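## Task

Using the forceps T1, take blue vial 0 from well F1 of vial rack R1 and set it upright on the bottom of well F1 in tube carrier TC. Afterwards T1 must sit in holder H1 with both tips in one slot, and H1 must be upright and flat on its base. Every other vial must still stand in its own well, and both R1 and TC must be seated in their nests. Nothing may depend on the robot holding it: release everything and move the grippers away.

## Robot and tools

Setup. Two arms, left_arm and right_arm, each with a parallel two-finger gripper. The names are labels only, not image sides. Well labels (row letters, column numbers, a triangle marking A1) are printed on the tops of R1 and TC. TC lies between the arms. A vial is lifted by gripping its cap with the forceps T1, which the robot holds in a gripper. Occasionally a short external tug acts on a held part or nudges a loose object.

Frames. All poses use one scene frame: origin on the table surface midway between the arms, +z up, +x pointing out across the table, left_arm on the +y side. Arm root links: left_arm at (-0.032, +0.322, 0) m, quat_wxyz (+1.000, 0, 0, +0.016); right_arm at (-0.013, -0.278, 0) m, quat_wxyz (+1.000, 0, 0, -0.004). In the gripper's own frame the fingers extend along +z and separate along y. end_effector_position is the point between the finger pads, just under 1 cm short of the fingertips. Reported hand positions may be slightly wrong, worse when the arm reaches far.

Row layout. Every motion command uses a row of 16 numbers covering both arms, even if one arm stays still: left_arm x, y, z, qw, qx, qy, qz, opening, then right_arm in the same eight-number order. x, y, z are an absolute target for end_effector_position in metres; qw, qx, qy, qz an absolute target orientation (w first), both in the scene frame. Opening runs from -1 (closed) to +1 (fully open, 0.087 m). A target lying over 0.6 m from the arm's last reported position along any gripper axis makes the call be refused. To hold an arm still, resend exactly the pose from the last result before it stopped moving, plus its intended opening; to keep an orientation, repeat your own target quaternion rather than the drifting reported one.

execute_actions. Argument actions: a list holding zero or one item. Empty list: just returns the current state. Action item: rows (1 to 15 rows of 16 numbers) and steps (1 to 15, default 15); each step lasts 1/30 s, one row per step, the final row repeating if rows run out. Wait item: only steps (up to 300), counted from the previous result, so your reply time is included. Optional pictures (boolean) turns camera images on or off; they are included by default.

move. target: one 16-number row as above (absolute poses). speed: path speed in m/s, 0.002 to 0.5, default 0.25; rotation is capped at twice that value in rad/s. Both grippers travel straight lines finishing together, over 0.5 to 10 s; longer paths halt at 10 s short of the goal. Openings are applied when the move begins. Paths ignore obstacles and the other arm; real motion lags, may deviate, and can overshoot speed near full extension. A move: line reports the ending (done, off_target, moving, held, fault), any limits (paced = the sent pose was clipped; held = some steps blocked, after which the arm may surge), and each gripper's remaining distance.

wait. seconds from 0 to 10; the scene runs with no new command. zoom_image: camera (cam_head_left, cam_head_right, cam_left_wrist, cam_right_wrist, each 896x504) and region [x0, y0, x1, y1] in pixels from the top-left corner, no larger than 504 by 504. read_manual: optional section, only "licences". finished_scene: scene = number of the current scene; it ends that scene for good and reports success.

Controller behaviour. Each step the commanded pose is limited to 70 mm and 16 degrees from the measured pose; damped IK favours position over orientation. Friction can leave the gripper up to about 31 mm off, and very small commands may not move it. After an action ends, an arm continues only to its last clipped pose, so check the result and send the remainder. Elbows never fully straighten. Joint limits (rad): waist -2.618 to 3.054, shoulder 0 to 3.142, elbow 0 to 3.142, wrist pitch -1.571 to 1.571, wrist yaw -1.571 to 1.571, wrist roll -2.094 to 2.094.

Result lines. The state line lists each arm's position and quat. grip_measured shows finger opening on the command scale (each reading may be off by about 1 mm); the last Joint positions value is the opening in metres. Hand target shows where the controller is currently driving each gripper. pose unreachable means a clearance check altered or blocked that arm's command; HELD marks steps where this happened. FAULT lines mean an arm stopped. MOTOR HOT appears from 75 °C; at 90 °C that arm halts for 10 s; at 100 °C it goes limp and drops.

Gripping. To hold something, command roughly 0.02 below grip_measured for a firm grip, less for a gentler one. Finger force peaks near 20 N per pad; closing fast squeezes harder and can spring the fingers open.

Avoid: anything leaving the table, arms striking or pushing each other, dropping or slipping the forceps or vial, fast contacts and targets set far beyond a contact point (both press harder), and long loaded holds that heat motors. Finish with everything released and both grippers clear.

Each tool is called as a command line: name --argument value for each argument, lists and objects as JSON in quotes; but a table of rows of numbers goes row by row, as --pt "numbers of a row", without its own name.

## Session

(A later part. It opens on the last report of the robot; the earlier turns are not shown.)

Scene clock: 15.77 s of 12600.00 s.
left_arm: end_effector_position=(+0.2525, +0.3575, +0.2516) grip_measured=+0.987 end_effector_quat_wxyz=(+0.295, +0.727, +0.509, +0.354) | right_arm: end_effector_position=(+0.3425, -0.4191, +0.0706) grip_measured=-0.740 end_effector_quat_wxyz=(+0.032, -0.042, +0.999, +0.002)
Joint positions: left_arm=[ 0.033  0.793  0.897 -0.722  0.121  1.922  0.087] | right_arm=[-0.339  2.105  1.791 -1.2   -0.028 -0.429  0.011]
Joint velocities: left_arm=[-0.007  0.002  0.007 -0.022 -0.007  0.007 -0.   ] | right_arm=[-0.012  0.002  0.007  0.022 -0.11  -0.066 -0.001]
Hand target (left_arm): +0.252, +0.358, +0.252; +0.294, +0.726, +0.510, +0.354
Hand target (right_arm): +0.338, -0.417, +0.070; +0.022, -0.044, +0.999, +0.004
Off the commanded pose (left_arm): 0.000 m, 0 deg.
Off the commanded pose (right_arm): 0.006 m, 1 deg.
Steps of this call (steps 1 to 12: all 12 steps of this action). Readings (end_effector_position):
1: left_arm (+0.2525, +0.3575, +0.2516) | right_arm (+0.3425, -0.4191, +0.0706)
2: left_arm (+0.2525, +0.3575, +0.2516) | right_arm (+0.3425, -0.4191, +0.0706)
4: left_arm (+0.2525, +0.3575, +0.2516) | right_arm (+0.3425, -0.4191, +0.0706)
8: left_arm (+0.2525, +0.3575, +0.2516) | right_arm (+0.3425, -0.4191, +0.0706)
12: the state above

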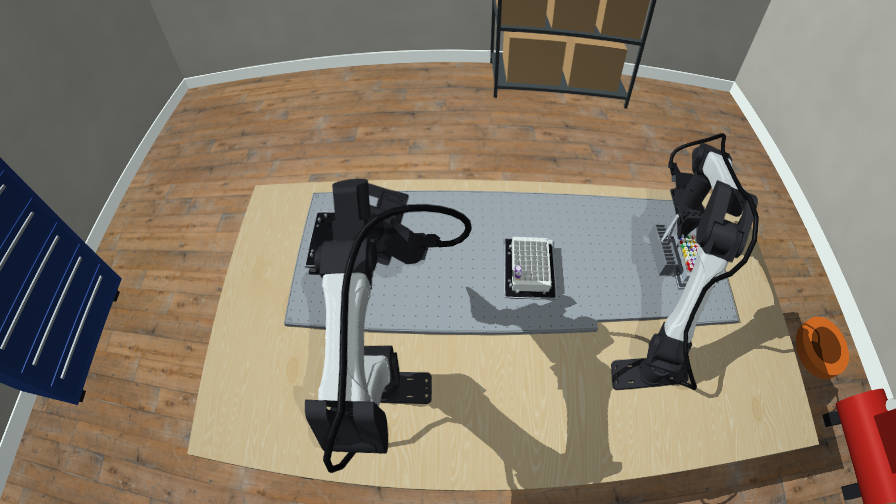

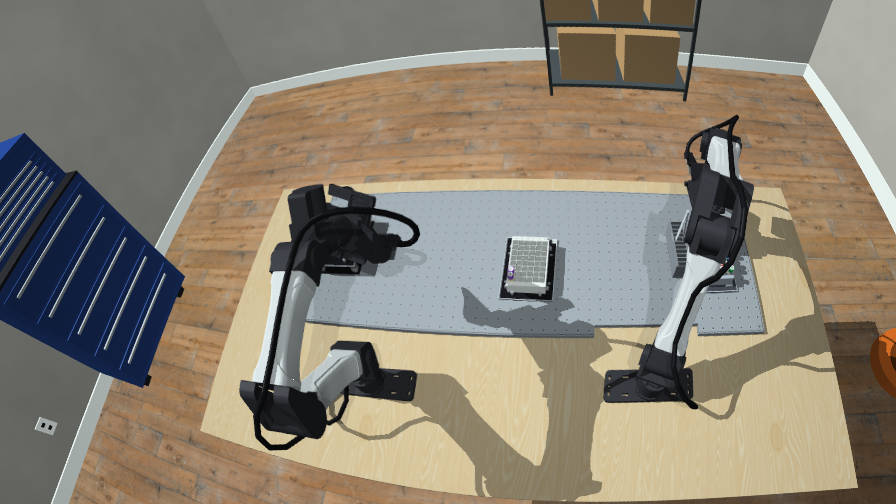

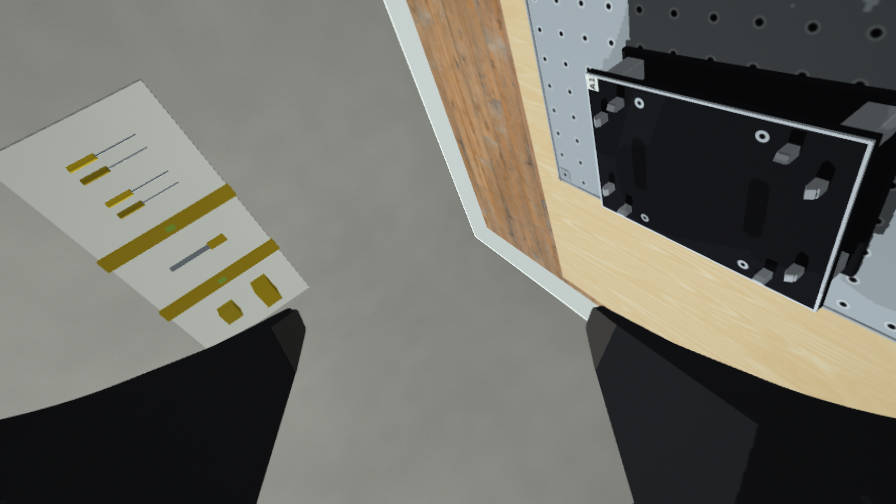

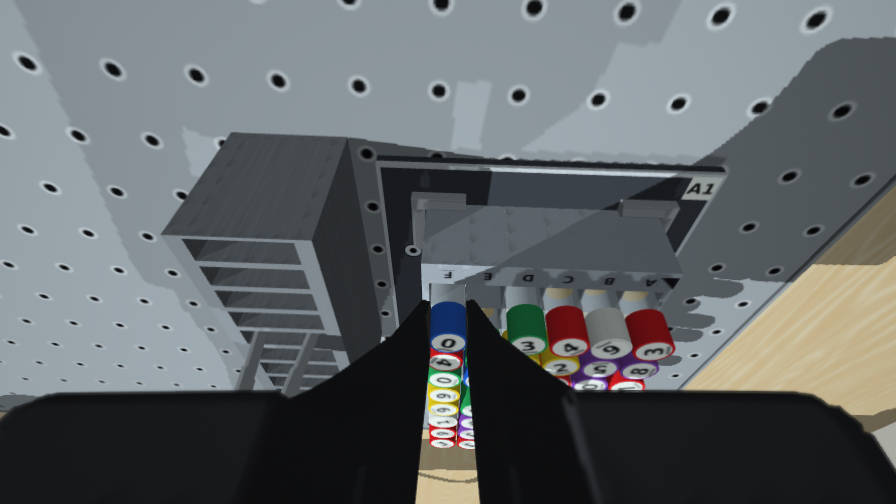

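move --target '[0.2524,0.358,0.2516,0.294,0.726,0.51,0.354,1,0.344,-0.419,0.135,0.035,-0.042,0.998,0.002,-0.76]' --speed 0.04

move --target '[0.2524,0.358,0.2516,0.294,0.726,0.51,0.354,1,0.40,-0.41,0.19,0.17,0,0.985,0,-0.76]' --speed 0.2

move --target '[0.2524,0.358,0.2516,0.294,0.726,0.51,0.354,1,0.39,-0.25,0.18,0.17,0,0.985,0,-0.76]' --speed 0.25

move --target '[0.2524,0.358,0.2516,0.294,0.726,0.51,0.354,1,0.3175,0.036,0.118,0.028,0.5,0.865,-0.016,-0.76]' --speed 0.2

zoom_image --camera "cam_head_right" --region '[480,200,560,280]'

Scene clock: 20.10 s of 12600.00 s.
left_arm: end_effector_position=(+0.2525, +0.3575, +0.2516) grip_measured=+0.987 end_effector_quat_wxyz=(+0.295, +0.727, +0.509, +0.354) | right_arm: end_effector_position=(+0.3383, -0.4176, +0.1222) grip_measured=-0.740 end_effector_quat_wxyz=(+0.015, -0.042, +0.999, +0.009)
Joint positions: left_arm=[ 0.033  0.793  0.897 -0.722  0.121  1.922  0.087] | right_arm=[-0.339  2.133  2.037 -1.453 -0.028 -0.429  0.011]
Joint velocities: left_arm=[ 0.002  0.007 -0.007  0.022 -0.051  0.037 -0.001] | right_arm=[-0.002 -0.002 -0.012 -0.007 -0.022 -0.066 -0.001]
Hand target (left_arm): +0.252, +0.358, +0.252; +0.294, +0.726, +0.510, +0.354
Hand target (right_arm): +0.343, -0.419, +0.135; +0.035, -0.042, +0.999, +0.002
Off the commanded pose (left_arm): 0.000 m, 0 deg.
Off the commanded pose (right_arm): 0.014 m, 2 deg.
move: off_target (right_arm)

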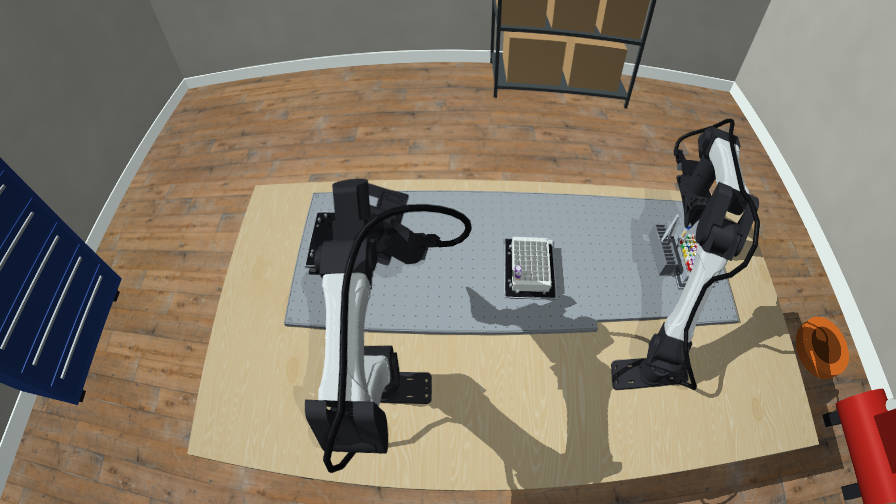

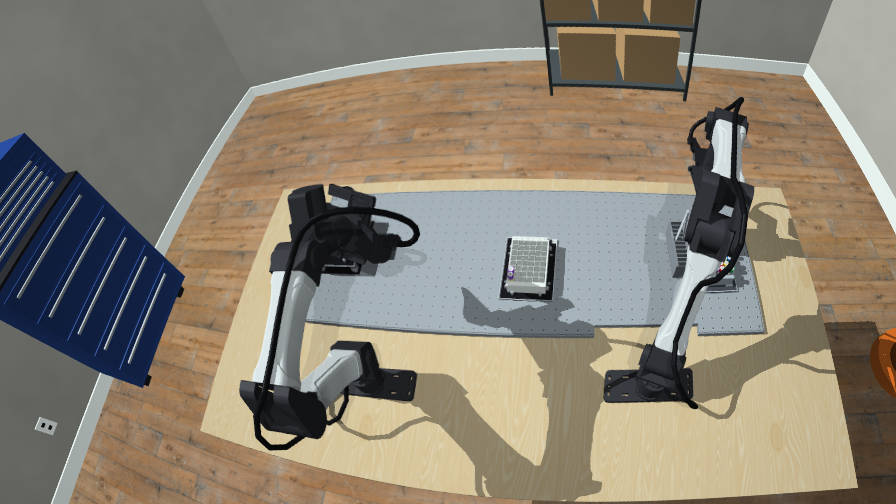

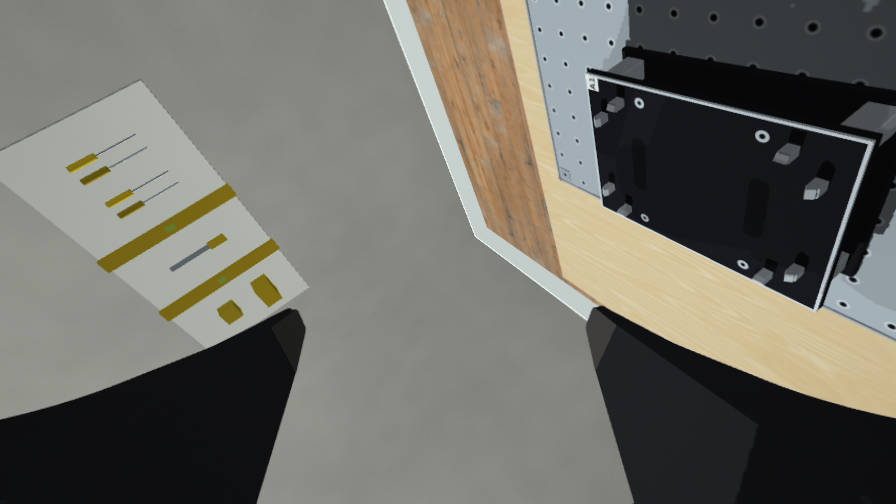

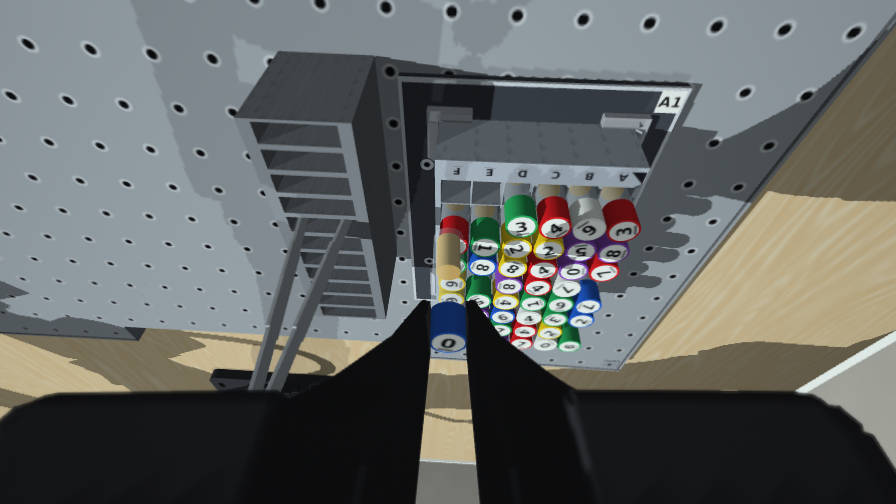

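Scene clock: 21.30 s of 12600.00 s.
left_arm: end_effector_position=(+0.2525, +0.3575, +0.2516) grip_measured=+0.987 end_effector_quat_wxyz=(+0.295, +0.727, +0.509, +0.354) | right_arm: end_effector_position=(+0.3898, -0.4131, +0.1800) grip_measured=-0.740 end_effector_quat_wxyz=(+0.145, +0.004, +0.989, -0.001)
Joint positions: left_arm=[ 0.033  0.793  0.897 -0.722  0.121  1.922  0.087] | right_arm=[-0.324  2.133  2.277 -1.437 -0.091 -0.311  0.011]
Joint velocities: left_arm=[-0.002  0.007 -0.007 -0.022 -0.051 -0.11   0.   ] | right_arm=[-0.007  0.007  0.002 -0.007  0.022 -0.037  0.   ]
Hand target (left_arm): +0.252, +0.358, +0.252; +0.294, +0.726, +0.510, +0.354
Hand target (right_arm): +0.399, -0.409, +0.192; +0.171, +0.002, +0.985, -0.001
Off the commanded pose (left_arm): 0.000 m, 0 deg.
Off the commanded pose (right_arm): 0.015 m, 3 deg.
move: off_target (right_arm)

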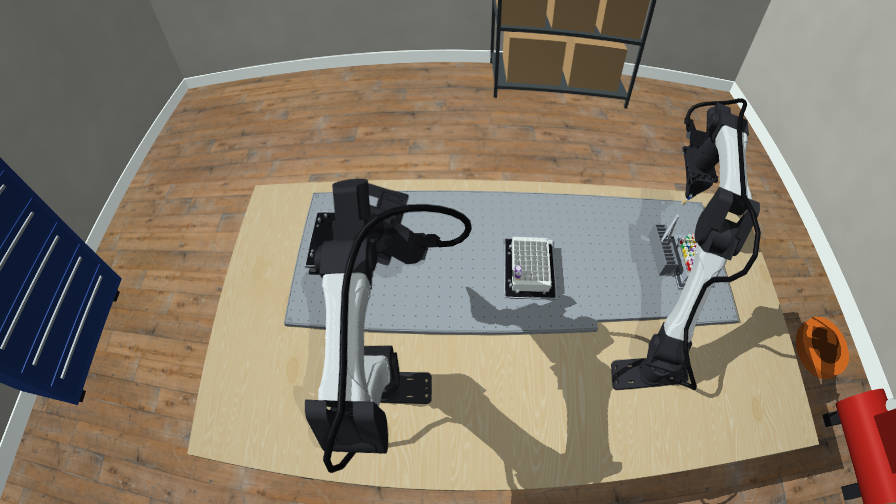

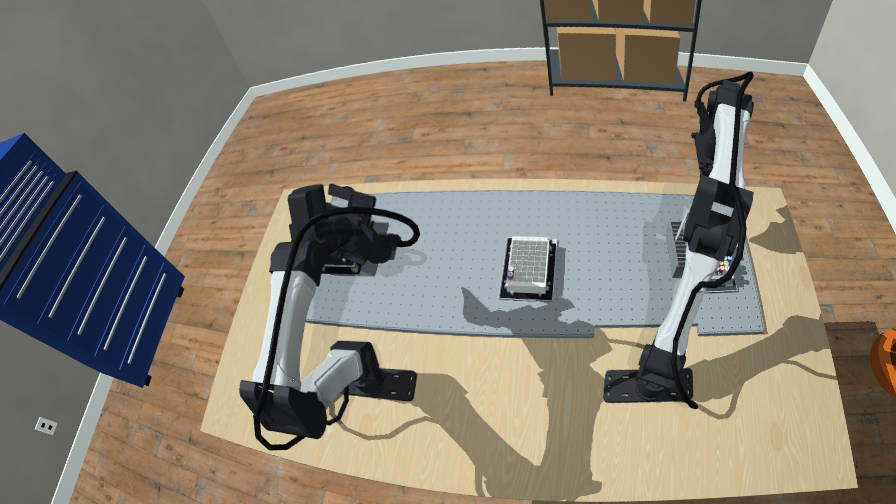

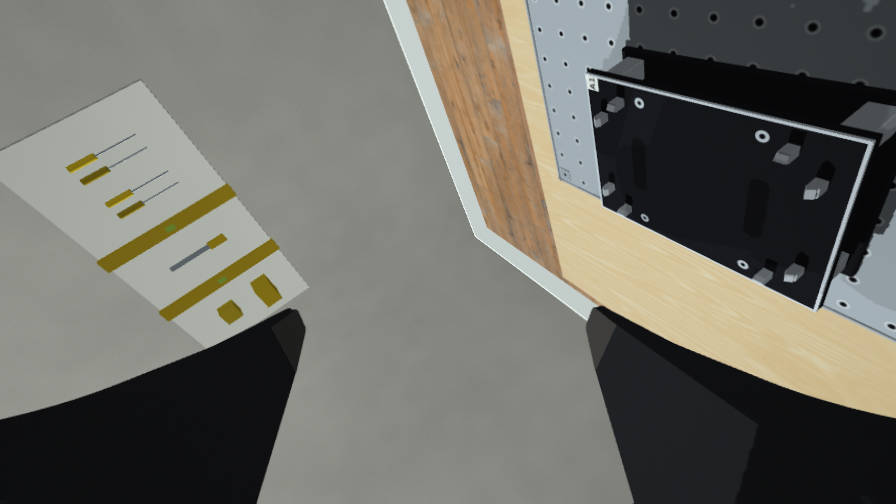

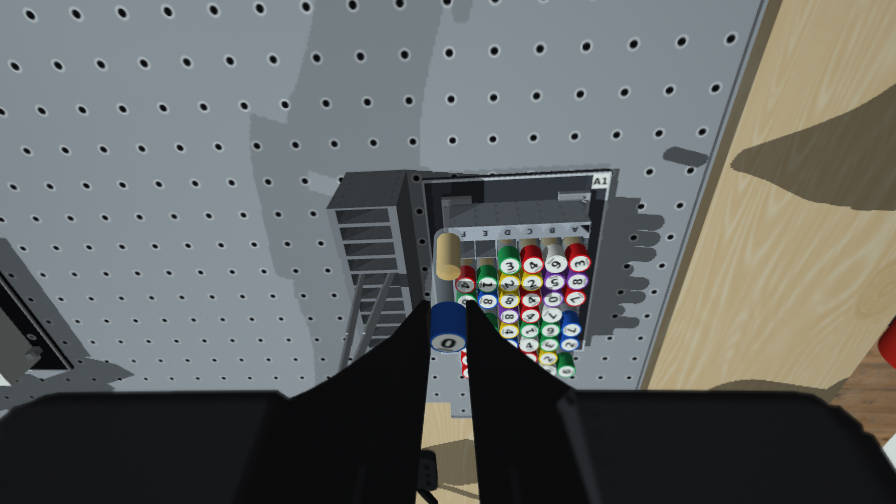

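Scene clock: 22.60 s of 12600.00 s.
left_arm: end_effector_position=(+0.2525, +0.3575, +0.2516) grip_measured=+0.987 end_effector_quat_wxyz=(+0.295, +0.727, +0.509, +0.354) | right_arm: end_effector_position=(+0.3897, -0.2465, +0.1774) grip_measured=-0.740 end_effector_quat_wxyz=(+0.163, -0.005, +0.986, +0.010)
Joint positions: left_arm=[ 0.033  0.793  0.897 -0.722  0.121  1.922  0.087] | right_arm=[ 0.08   1.96   1.997 -1.28   0.003  0.063  0.011]
Joint velocities: left_arm=[-0.002  0.007  0.002 -0.051 -0.022 -0.051 -0.   ] | right_arm=[ 0.017 -0.007 -0.012 -0.051  0.007  0.066 -0.   ]
Hand target (left_arm): +0.252, +0.358, +0.252; +0.294, +0.726, +0.510, +0.354
Hand target (right_arm): +0.389, -0.249, +0.180; +0.173, +0.001, +0.985, +0.005
Off the commanded pose (left_arm): 0.000 m, 0 deg.
Off the commanded pose (right_arm): 0.004 m, 1 deg.
move: done

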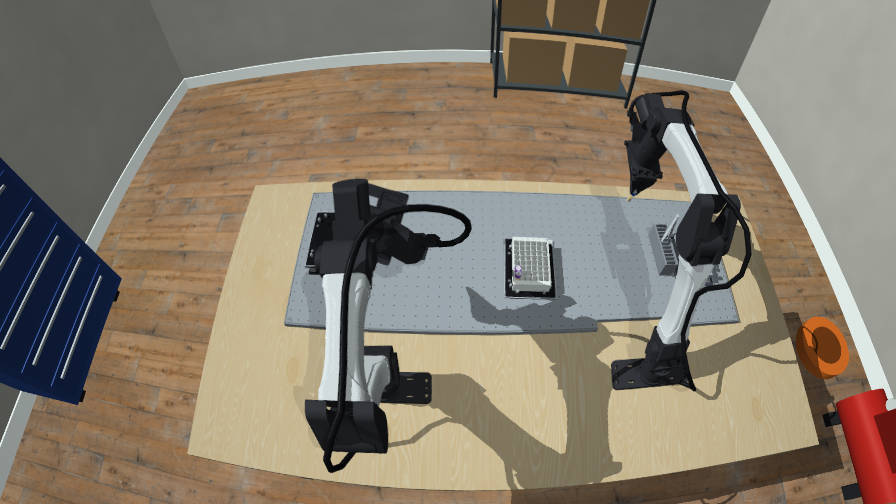

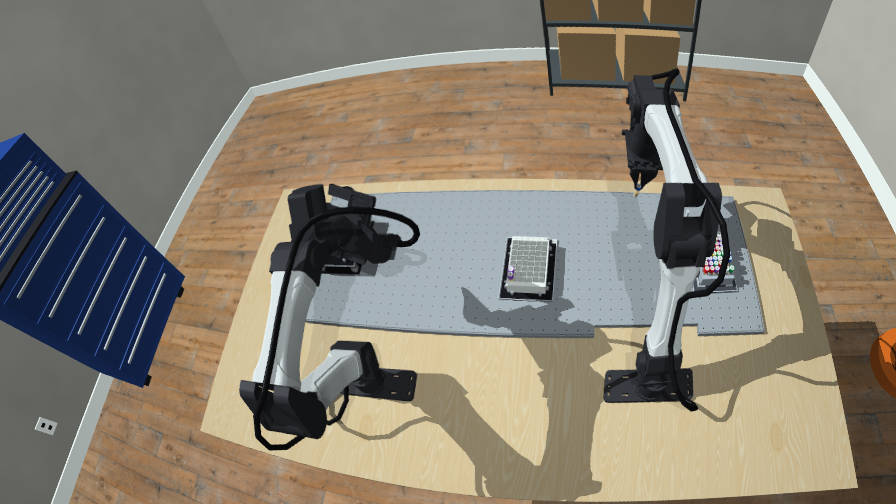

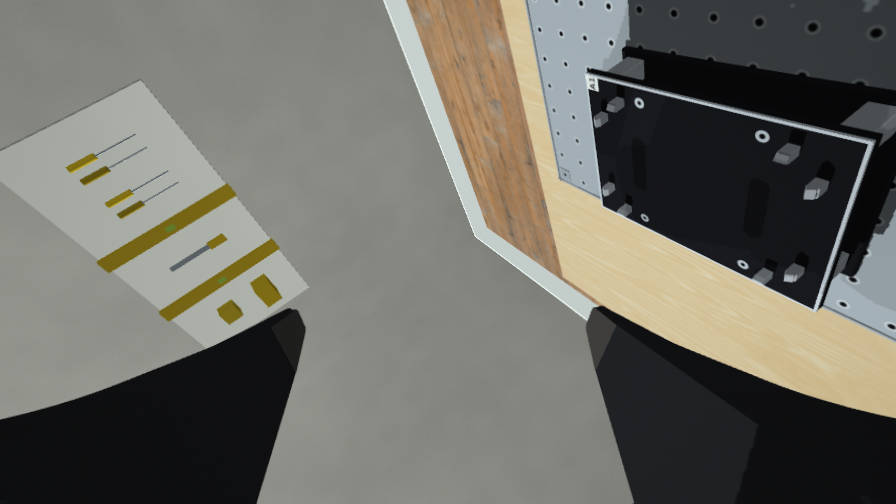

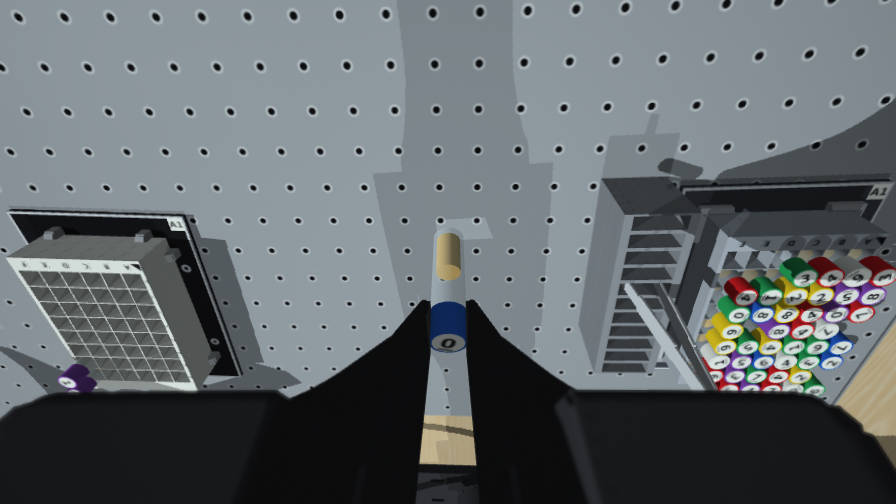

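Scene clock: 25.90 s of 12600.00 s.
left_arm: end_effector_position=(+0.2525, +0.3575, +0.2516) grip_measured=+0.987 end_effector_quat_wxyz=(+0.295, +0.727, +0.509, +0.354) | right_arm: end_effector_position=(+0.3150, +0.0330, +0.1134) grip_measured=-0.740 end_effector_quat_wxyz=(+0.029, +0.497, +0.867, -0.008)
Joint positions: left_arm=[ 0.033  0.793  0.897 -0.722  0.121  1.922  0.087] | right_arm=[ 0.698  2.303  2.284 -1.545  0.061  1.731  0.011]
Joint velocities: left_arm=[-0.007 -0.012 -0.012 -0.007  0.066 -0.022 -0.   ] | right_arm=[-0.002 -0.007 -0.002 -0.007 -0.007 -0.007 -0.001]
Hand target (left_arm): +0.252, +0.358, +0.252; +0.294, +0.726, +0.510, +0.354
Hand target (right_arm): +0.313, +0.038, +0.117; +0.024, +0.499, +0.867, -0.003
Off the commanded pose (left_arm): 0.000 m, 0 deg.
Off the commanded pose (right_arm): 0.006 m, 1 deg.
joint sent to its limit (right arm) — the command would take joint 4 (wrist pitch) past its lower limit, so that joint was sent only as far as its limit.
move: done

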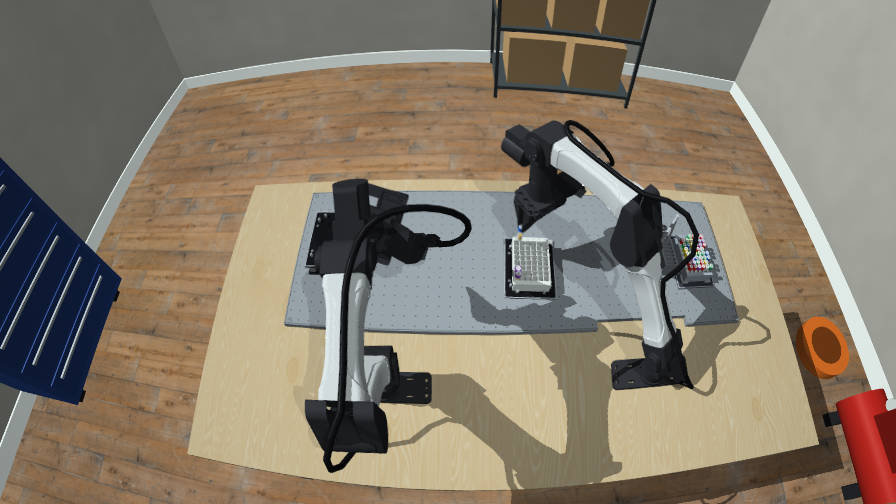

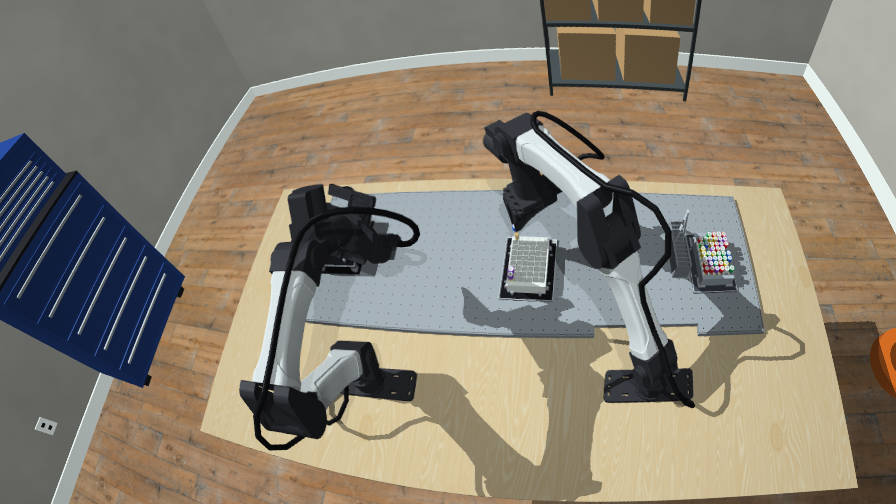

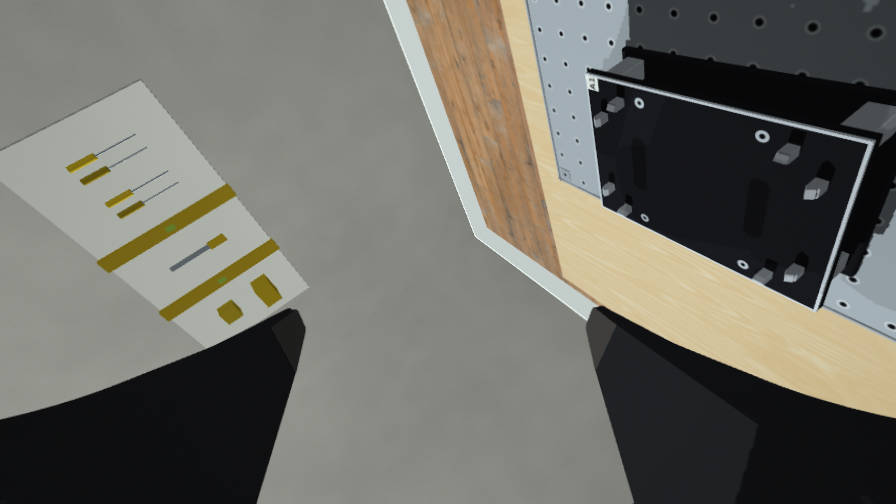

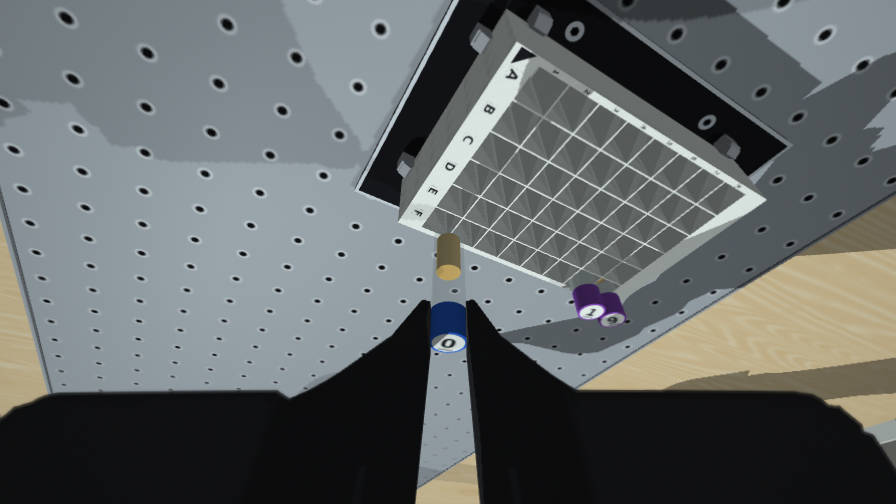

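Region (480, 200, 560, 280) of cam_head_right's 896x504 image, scaled by 6.300, with more detail than that image has.

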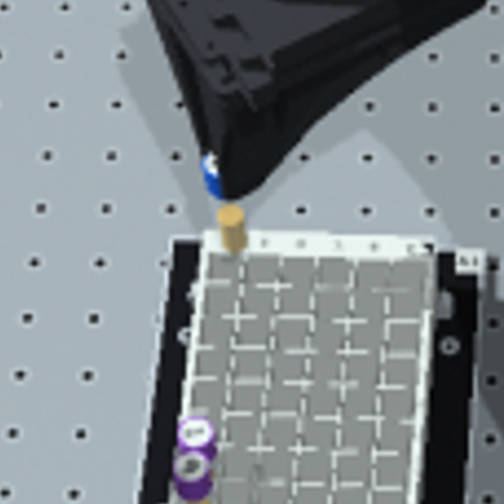

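move --target '[0.2524,0.358,0.2516,0.294,0.726,0.51,0.354,1,0.312,0.041,0.104,0.01,0.5,0.866,0.0,-0.76]' --speed 0.015

zoom_image --camera "cam_head_right" --region '[480,200,560,280]'

zoom_image --camera "cam_right_wrist" --region '[380,160,520,300]'

Scene clock: 28.73 s of 12600.00 s.
left_arm: end_effector_position=(+0.2525, +0.3575, +0.2516) grip_measured=+0.987 end_effector_quat_wxyz=(+0.295, +0.727, +0.509, +0.354) | right_arm: end_effector_position=(+0.3139, +0.0385, +0.1098) grip_measured=-0.740 end_effector_quat_wxyz=(+0.017, +0.498, +0.867, +0.000)
Joint positions: left_arm=[ 0.033  0.793  0.897 -0.722  0.121  1.922  0.087] | right_arm=[ 0.698  2.303  2.265 -1.52   0.032  1.734  0.011]
Joint velocities: left_arm=[ 0.007  0.002  0.007  0.037 -0.022 -0.081 -0.001] | right_arm=[ 0.017 -0.002 -0.012 -0.037 -0.007 -0.007 -0.   ]
Hand target (left_arm): +0.252, +0.358, +0.252; +0.294, +0.726, +0.510, +0.354
Hand target (right_arm): +0.312, +0.041, +0.104; +0.010, +0.500, +0.866, -0.000
Off the commanded pose (left_arm): 0.000 m, 0 deg.
Off the commanded pose (right_arm): 0.007 m, 1 deg.
move: done

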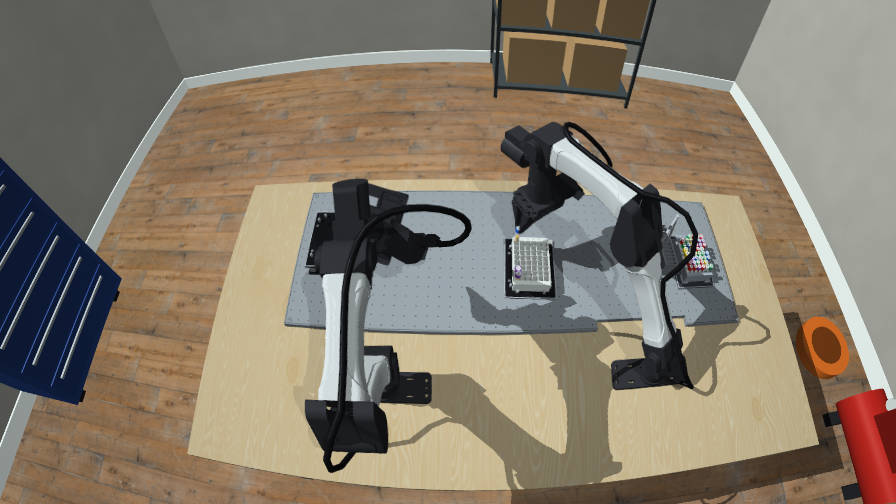

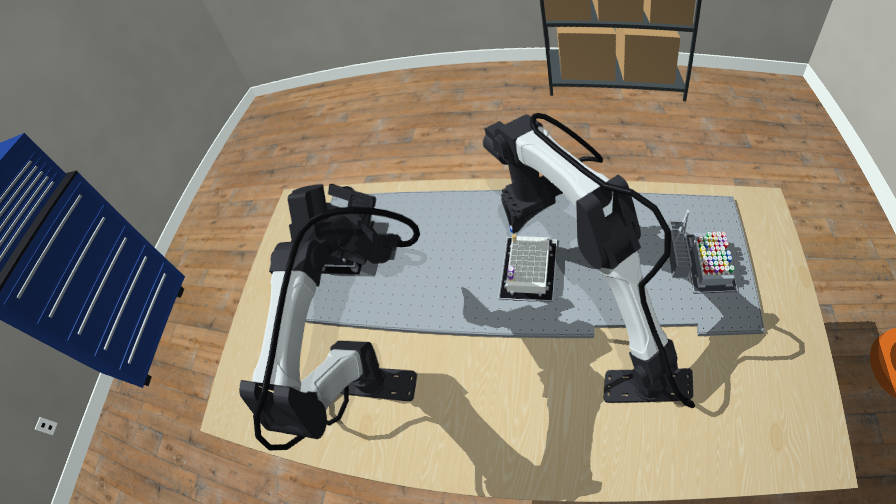

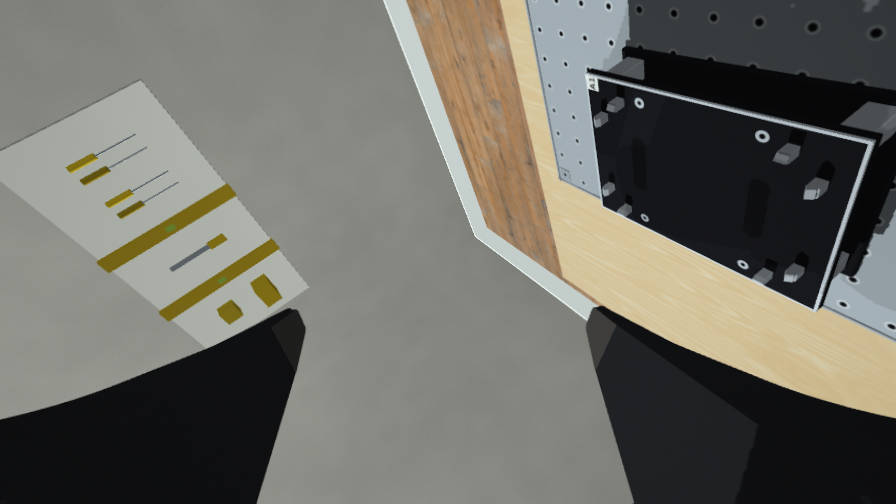

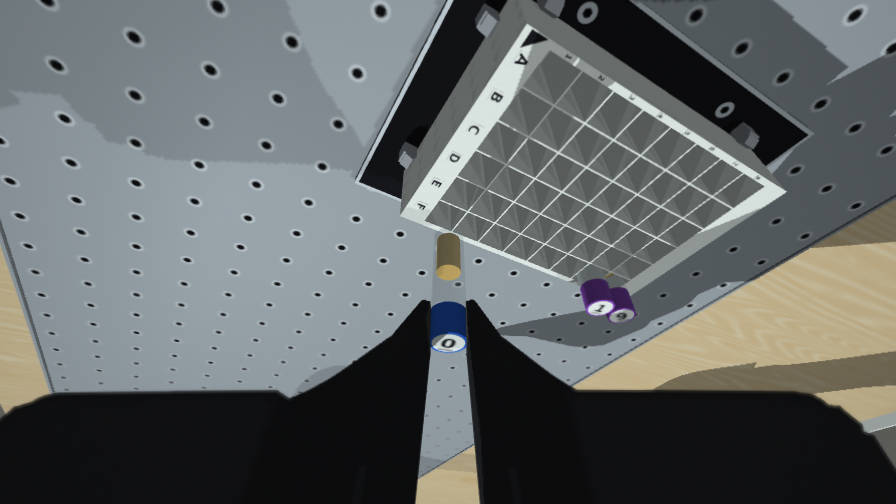

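Region (480, 200, 560, 280) of cam_head_right's 896x504 image, scaled by 6.300, with more detail than that image has.

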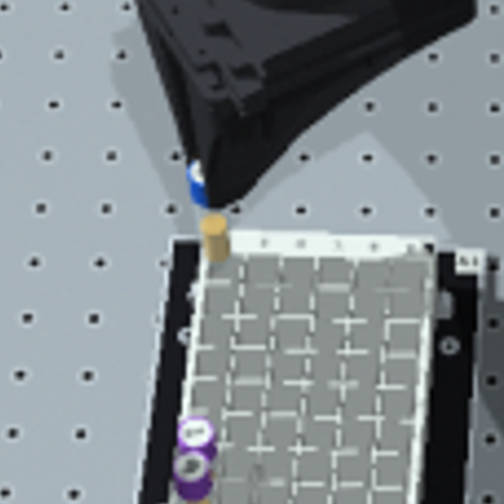

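Region (380, 160, 520, 300) of cam_right_wrist's 896x504 image, scaled by 3.600, with more detail than that image has.

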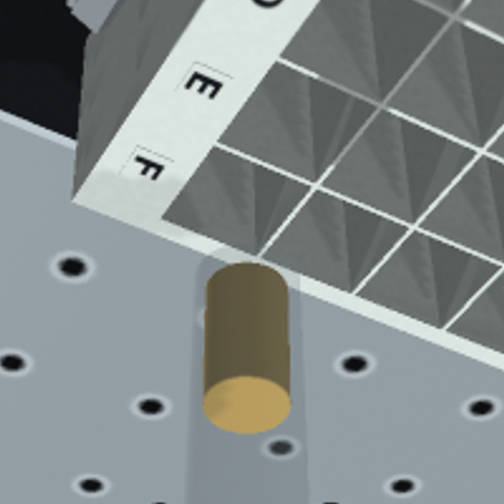

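Need about (+1.5,−1) mm.

move --target '[0.2524,0.358,0.2516,0.294,0.726,0.51,0.354,1,0.3155,0.037,0.094,0.02,0.499,0.866,-0.003,-0.76]' --speed 0.012

zoom_image --camera "cam_head_right" --region '[480,200,560,280]'

zoom_image --camera "cam_right_wrist" --region '[380,160,520,300]'

Scene clock: 31.23 s of 12600.00 s.
left_arm: end_effector_position=(+0.2525, +0.3575, +0.2516) grip_measured=+0.987 end_effector_quat_wxyz=(+0.295, +0.727, +0.509, +0.354) | right_arm: end_effector_position=(+0.3138, +0.0388, +0.0986) grip_measured=-0.740 end_effector_quat_wxyz=(+0.016, +0.498, +0.867, -0.003)
Joint positions: left_arm=[ 0.033  0.793  0.897 -0.722  0.121  1.922  0.087] | right_arm=[ 0.698  2.303  2.22  -1.483  0.031  1.734  0.011]
Joint velocities: left_arm=[ 0.002 -0.012  0.002 -0.081 -0.007  0.022  0.   ] | right_arm=[-0.002  0.002  0.002 -0.007  0.007 -0.081 -0.   ]
Hand target (left_arm): +0.252, +0.358, +0.252; +0.294, +0.726, +0.510, +0.354
Hand target (right_arm): +0.316, +0.037, +0.094; +0.020, +0.499, +0.866, -0.004
Off the commanded pose (left_arm): 0.000 m, 0 deg.
Off the commanded pose (right_arm): 0.005 m, 1 deg.
move: done

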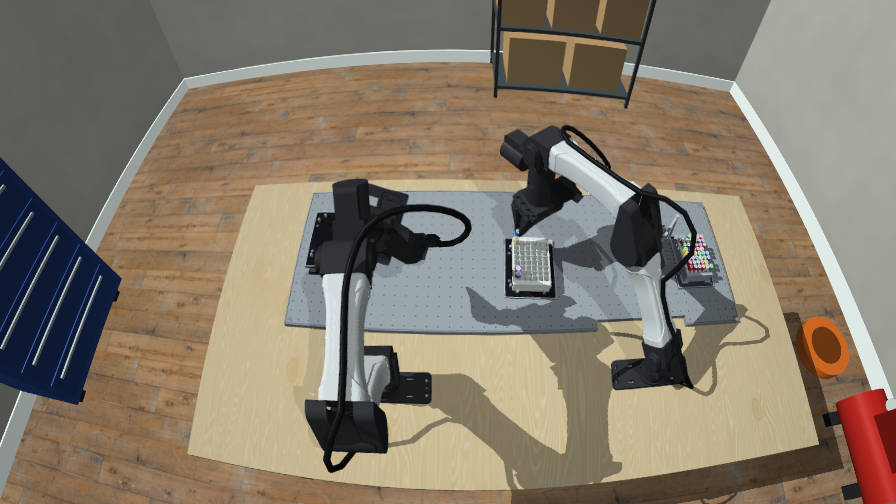

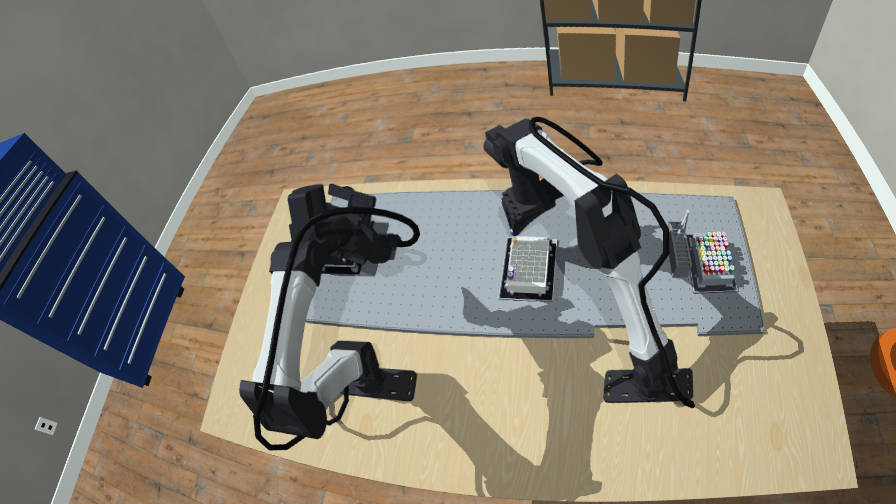

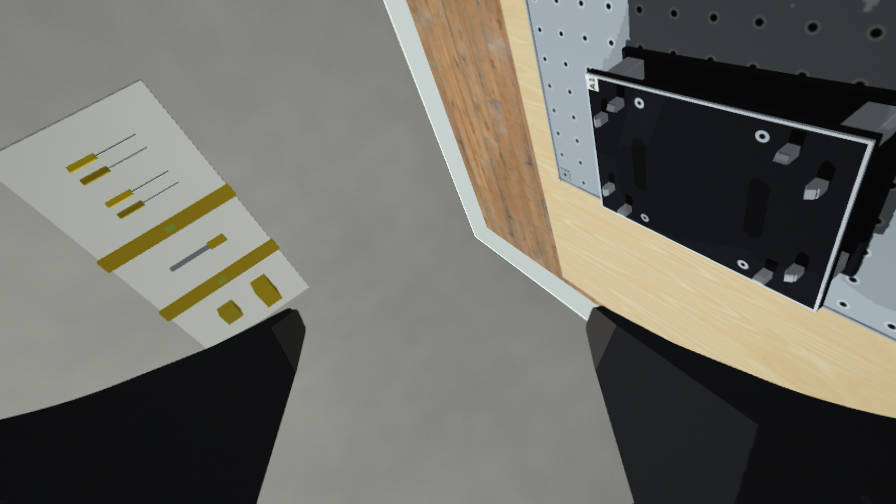

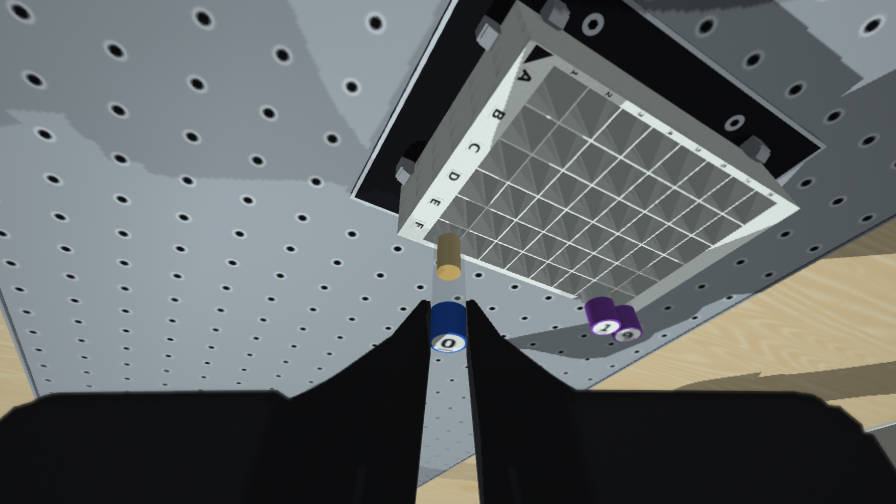

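Region (480, 200, 560, 280) of cam_head_right's 896x504 image, scaled by 6.300, with more detail than that image has.

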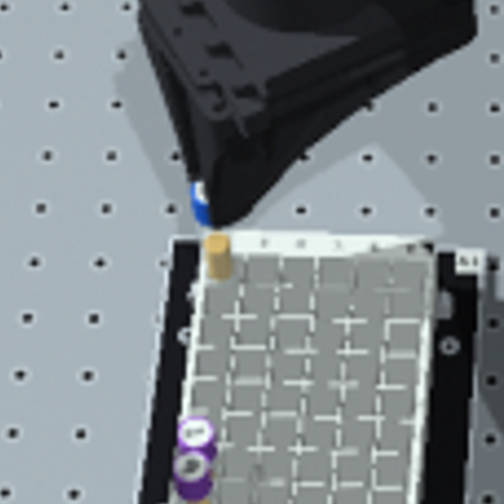

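Region (380, 160, 520, 300) of cam_right_wrist's 896x504 image, scaled by 3.600, with more detail than that image has.

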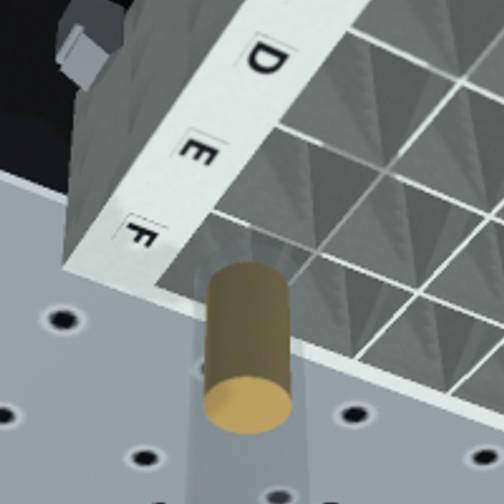

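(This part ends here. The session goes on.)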